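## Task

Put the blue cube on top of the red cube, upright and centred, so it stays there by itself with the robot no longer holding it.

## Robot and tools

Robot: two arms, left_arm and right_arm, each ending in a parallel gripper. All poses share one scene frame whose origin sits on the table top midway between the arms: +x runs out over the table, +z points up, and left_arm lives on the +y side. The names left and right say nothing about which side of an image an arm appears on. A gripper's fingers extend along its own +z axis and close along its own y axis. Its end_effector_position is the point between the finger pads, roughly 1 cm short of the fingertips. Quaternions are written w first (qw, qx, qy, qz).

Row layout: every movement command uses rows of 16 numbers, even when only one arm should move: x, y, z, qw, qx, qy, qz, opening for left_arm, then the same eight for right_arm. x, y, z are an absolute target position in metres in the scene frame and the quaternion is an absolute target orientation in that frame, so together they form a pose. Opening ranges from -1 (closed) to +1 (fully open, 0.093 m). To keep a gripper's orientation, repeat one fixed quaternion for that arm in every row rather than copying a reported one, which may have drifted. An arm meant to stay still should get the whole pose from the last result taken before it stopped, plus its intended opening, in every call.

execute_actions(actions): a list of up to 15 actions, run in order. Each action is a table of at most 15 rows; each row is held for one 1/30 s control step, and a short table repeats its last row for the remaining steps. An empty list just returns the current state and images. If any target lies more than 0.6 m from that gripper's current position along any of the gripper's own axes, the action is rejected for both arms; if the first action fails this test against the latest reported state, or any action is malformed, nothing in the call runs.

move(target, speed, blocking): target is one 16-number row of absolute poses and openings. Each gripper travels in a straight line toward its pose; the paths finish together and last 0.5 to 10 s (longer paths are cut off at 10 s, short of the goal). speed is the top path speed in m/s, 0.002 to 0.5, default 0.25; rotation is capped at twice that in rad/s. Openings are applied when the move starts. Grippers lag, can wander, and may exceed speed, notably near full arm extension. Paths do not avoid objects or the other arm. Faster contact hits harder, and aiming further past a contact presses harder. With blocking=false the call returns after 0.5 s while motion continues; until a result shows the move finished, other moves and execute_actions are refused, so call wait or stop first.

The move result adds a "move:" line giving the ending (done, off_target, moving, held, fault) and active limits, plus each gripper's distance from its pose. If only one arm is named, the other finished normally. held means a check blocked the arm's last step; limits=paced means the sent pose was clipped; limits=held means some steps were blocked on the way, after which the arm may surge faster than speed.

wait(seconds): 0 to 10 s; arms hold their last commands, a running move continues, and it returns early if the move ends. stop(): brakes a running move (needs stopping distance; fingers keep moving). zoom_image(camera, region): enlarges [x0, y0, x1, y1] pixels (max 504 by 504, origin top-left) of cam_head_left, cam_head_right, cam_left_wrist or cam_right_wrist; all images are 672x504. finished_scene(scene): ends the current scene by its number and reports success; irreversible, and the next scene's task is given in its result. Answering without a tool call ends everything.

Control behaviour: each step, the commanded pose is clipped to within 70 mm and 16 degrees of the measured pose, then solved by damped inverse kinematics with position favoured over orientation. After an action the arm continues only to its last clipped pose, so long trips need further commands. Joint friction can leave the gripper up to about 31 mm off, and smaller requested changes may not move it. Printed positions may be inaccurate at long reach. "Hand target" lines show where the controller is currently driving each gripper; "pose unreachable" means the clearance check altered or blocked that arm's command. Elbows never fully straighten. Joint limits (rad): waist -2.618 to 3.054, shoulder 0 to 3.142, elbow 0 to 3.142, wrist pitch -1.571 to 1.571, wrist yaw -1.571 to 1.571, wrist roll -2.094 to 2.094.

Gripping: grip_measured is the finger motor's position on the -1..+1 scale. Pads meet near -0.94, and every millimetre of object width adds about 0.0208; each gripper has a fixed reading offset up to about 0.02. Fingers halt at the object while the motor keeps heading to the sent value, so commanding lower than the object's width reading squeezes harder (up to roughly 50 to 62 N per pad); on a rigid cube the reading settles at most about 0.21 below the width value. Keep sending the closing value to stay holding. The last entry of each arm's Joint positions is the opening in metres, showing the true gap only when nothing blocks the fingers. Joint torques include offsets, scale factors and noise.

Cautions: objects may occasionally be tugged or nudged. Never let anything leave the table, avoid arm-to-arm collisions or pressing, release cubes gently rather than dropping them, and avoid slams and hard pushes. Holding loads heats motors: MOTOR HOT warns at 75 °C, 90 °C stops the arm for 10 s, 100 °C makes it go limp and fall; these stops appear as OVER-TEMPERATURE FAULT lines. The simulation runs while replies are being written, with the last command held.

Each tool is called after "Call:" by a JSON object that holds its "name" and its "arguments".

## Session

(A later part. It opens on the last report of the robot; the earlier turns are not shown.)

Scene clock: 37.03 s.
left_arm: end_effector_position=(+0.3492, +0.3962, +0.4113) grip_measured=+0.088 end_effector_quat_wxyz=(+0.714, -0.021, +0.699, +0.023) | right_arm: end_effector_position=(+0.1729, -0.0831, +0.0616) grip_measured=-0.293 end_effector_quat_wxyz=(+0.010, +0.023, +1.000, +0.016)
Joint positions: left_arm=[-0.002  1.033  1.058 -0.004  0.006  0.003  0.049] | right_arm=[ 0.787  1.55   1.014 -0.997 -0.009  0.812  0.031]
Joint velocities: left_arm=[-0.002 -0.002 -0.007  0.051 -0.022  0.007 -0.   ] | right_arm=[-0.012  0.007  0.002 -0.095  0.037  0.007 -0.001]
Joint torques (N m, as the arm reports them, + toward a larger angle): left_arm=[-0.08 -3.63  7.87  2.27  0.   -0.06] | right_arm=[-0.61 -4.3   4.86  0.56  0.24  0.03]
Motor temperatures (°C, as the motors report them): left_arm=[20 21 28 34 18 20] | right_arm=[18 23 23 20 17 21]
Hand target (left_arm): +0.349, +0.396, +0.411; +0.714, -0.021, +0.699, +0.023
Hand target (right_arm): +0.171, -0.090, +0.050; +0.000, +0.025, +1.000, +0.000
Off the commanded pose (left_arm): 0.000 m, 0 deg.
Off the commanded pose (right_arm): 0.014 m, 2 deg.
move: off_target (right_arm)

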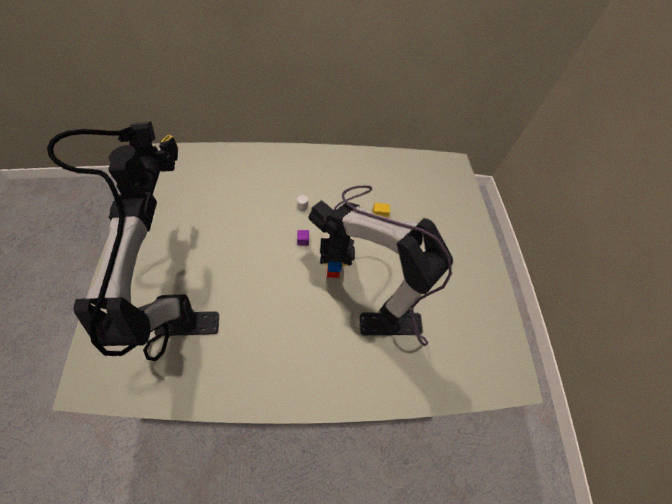

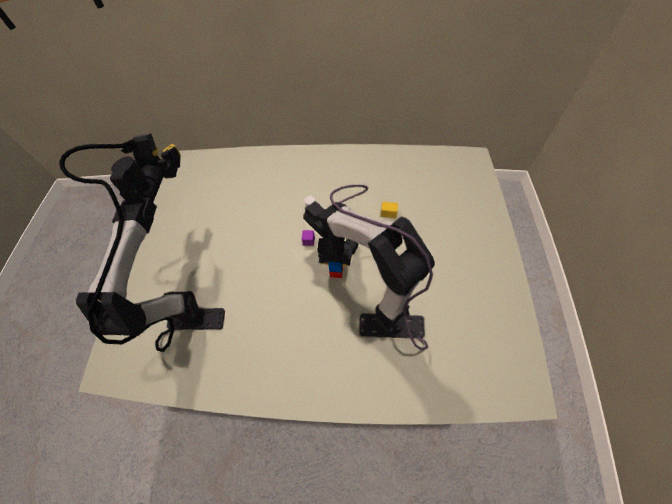

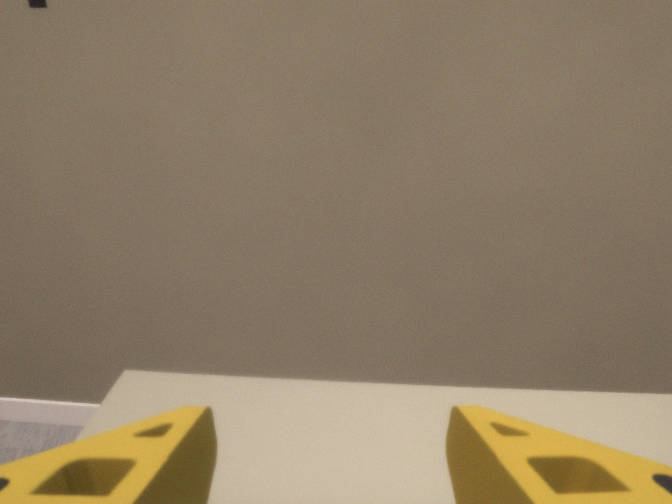

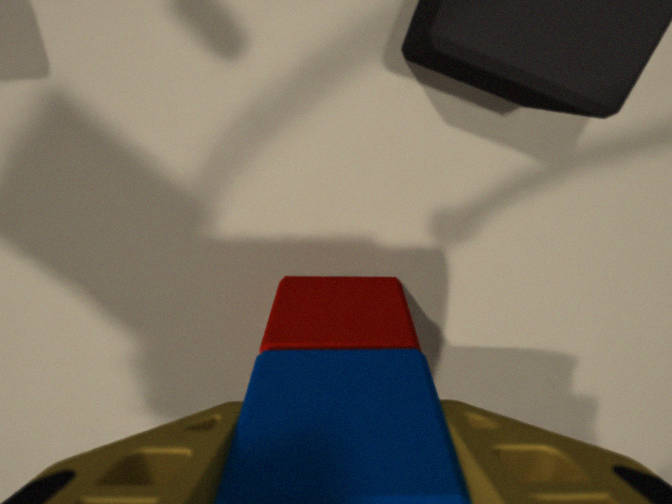

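Call:
{"name": "move", "arguments": {"target": [0.3492,0.3962,0.4113,0.714,-0.021,0.699,0.023,0.088, 0.171,-0.090,0.049,0,0.025,1,0,0.4]}}

Call:
{"name": "move", "arguments": {"target": [0.3492,0.3962,0.4113,0.714,-0.021,0.699,0.023,0.088, 0.173,-0.083,0.15,0,0.025,1,0,0.4], "speed": 0.1}}

Call:
{"name": "zoom_image", "arguments": {"camera": "cam_head_left", "region": [240,180,420,315]}}

Scene clock: 42.63 s.
left_arm: end_effector_position=(+0.3492, +0.3962, +0.4113) grip_measured=+0.088 end_effector_quat_wxyz=(+0.714, -0.021, +0.699, +0.023) | right_arm: end_effector_position=(+0.1737, -0.0823, +0.0616) grip_measured=+0.397 end_effector_quat_wxyz=(+0.012, +0.023, +0.999, +0.018)
Joint positions: left_arm=[-0.002  1.033  1.058 -0.004  0.006  0.003  0.049] | right_arm=[ 0.787  1.55   1.014 -0.992 -0.009  0.812  0.064]
Joint velocities: left_arm=[-0.017 -0.022  0.012 -0.037 -0.007  0.081 -0.001] | right_arm=[ 0.007  0.007  0.002 -0.007 -0.022 -0.022  0.001]
Joint torques (N m, as the arm reports them, + toward a larger angle): left_arm=[-0.08 -3.56  7.9   2.27  0.   -0.08] | right_arm=[-0.76 -4.24  4.77  0.53  0.21  0.02]
Motor temperatures (°C, as the motors report them): left_arm=[20 21 28 34 18 20] | right_arm=[18 22 23 20 17 21]
Hand target (left_arm): +0.349, +0.396, +0.411; +0.714, -0.021, +0.699, +0.023
Hand target (right_arm): +0.171, -0.090, +0.049; +0.000, +0.025, +1.000, +0.000
Off the commanded pose (left_arm): 0.000 m, 0 deg.
Off the commanded pose (right_arm): 0.015 m, 2 deg.
move: off_target (right_arm)

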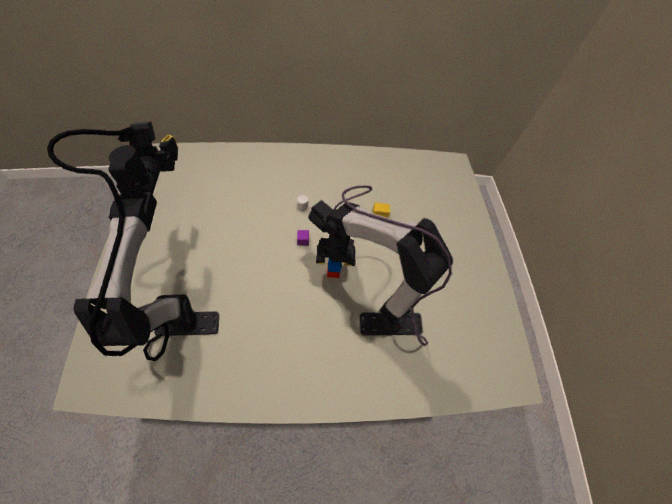

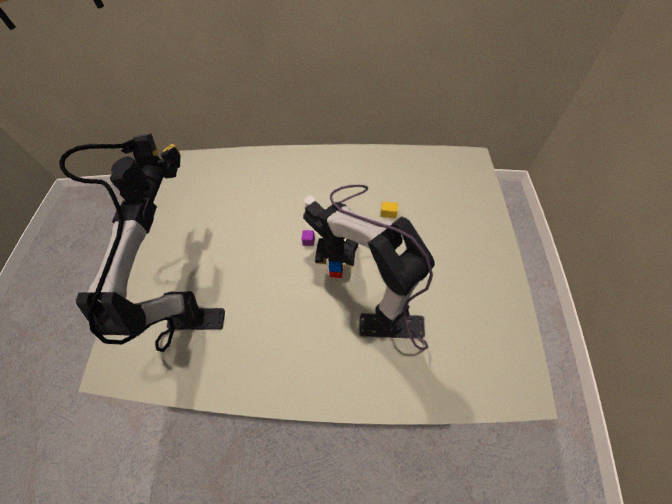

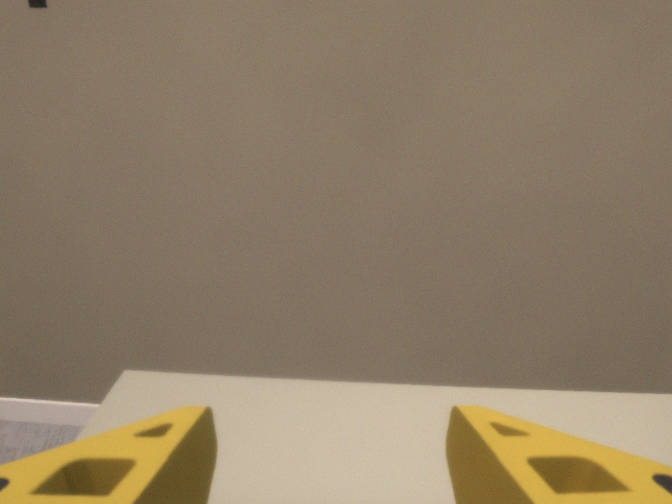

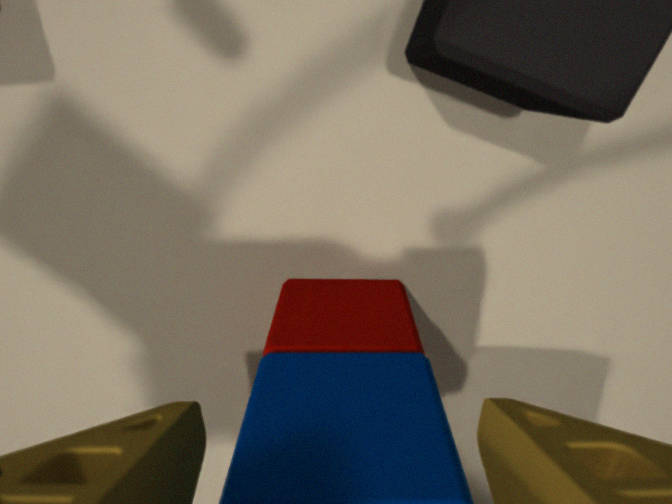

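Scene clock: 44.10 s.
left_arm: end_effector_position=(+0.3492, +0.3962, +0.4113) grip_measured=+0.088 end_effector_quat_wxyz=(+0.714, -0.021, +0.699, +0.023) | right_arm: end_effector_position=(+0.1729, -0.0831, +0.1448) grip_measured=+0.397 end_effector_quat_wxyz=(-0.006, +0.023, +1.000, +0.001)
Joint positions: left_arm=[-0.002  1.033  1.058 -0.004  0.006  0.003  0.049] | right_arm=[ 0.787  1.55   1.348 -1.376 -0.009  0.812  0.064]
Joint velocities: left_arm=[-0.007  0.002  0.012 -0.037 -0.022  0.007  0.001] | right_arm=[ 0.002 -0.007  0.002 -0.022 -0.007  0.022 -0.   ]
Joint torques (N m, as the arm reports them, + toward a larger angle): left_arm=[-0.13 -3.6   7.83  2.26  0.01 -0.06] | right_arm=[ 0.14 -6.82  8.27  0.28  0.25  0.13]
Motor temperatures (°C, as the motors report them): left_arm=[20 21 28 34 18 20] | right_arm=[18 23 23 20 17 21]
Hand target (left_arm): +0.349, +0.396, +0.411; +0.714, -0.021, +0.699, +0.023
Hand target (right_arm): +0.173, -0.083, +0.150; +0.000, +0.025, +1.000, +0.000
Off the commanded pose (left_arm): 0.000 m, 0 deg.
Off the commanded pose (right_arm): 0.005 m, 1 deg.
move: done

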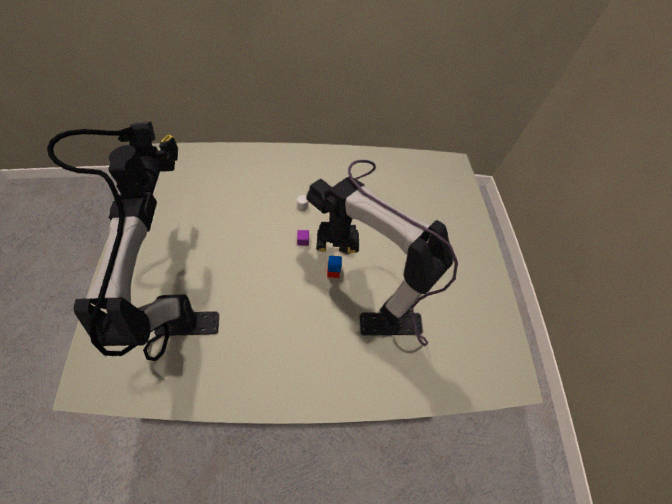

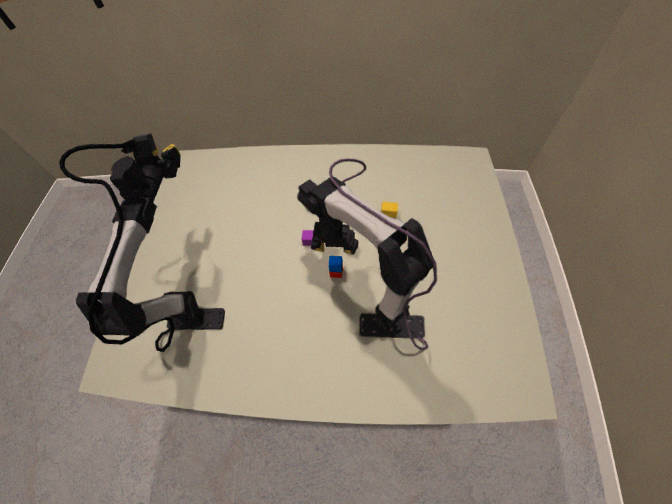

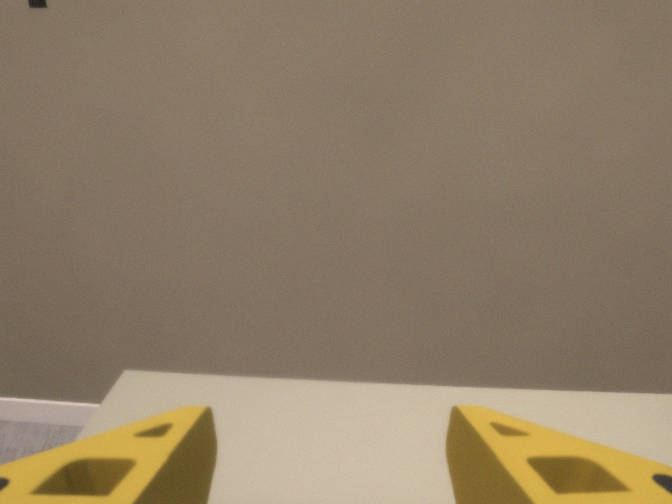

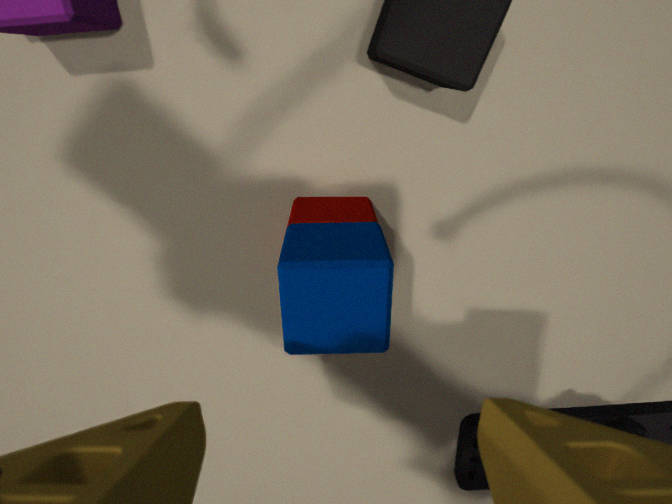

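Region (240, 180, 420, 315) of cam_head_left's 672x504 image, scaled by 2.800, with more detail than that image has; it fills the top 378 rows of this view, and the rest is white.

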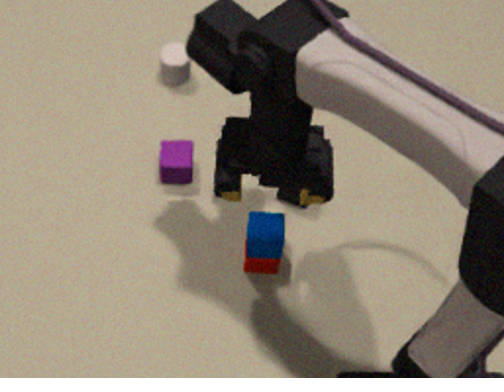

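Call:
{"name": "finished_scene", "arguments": {"scene": 2}}

The scene is finished: the task was done.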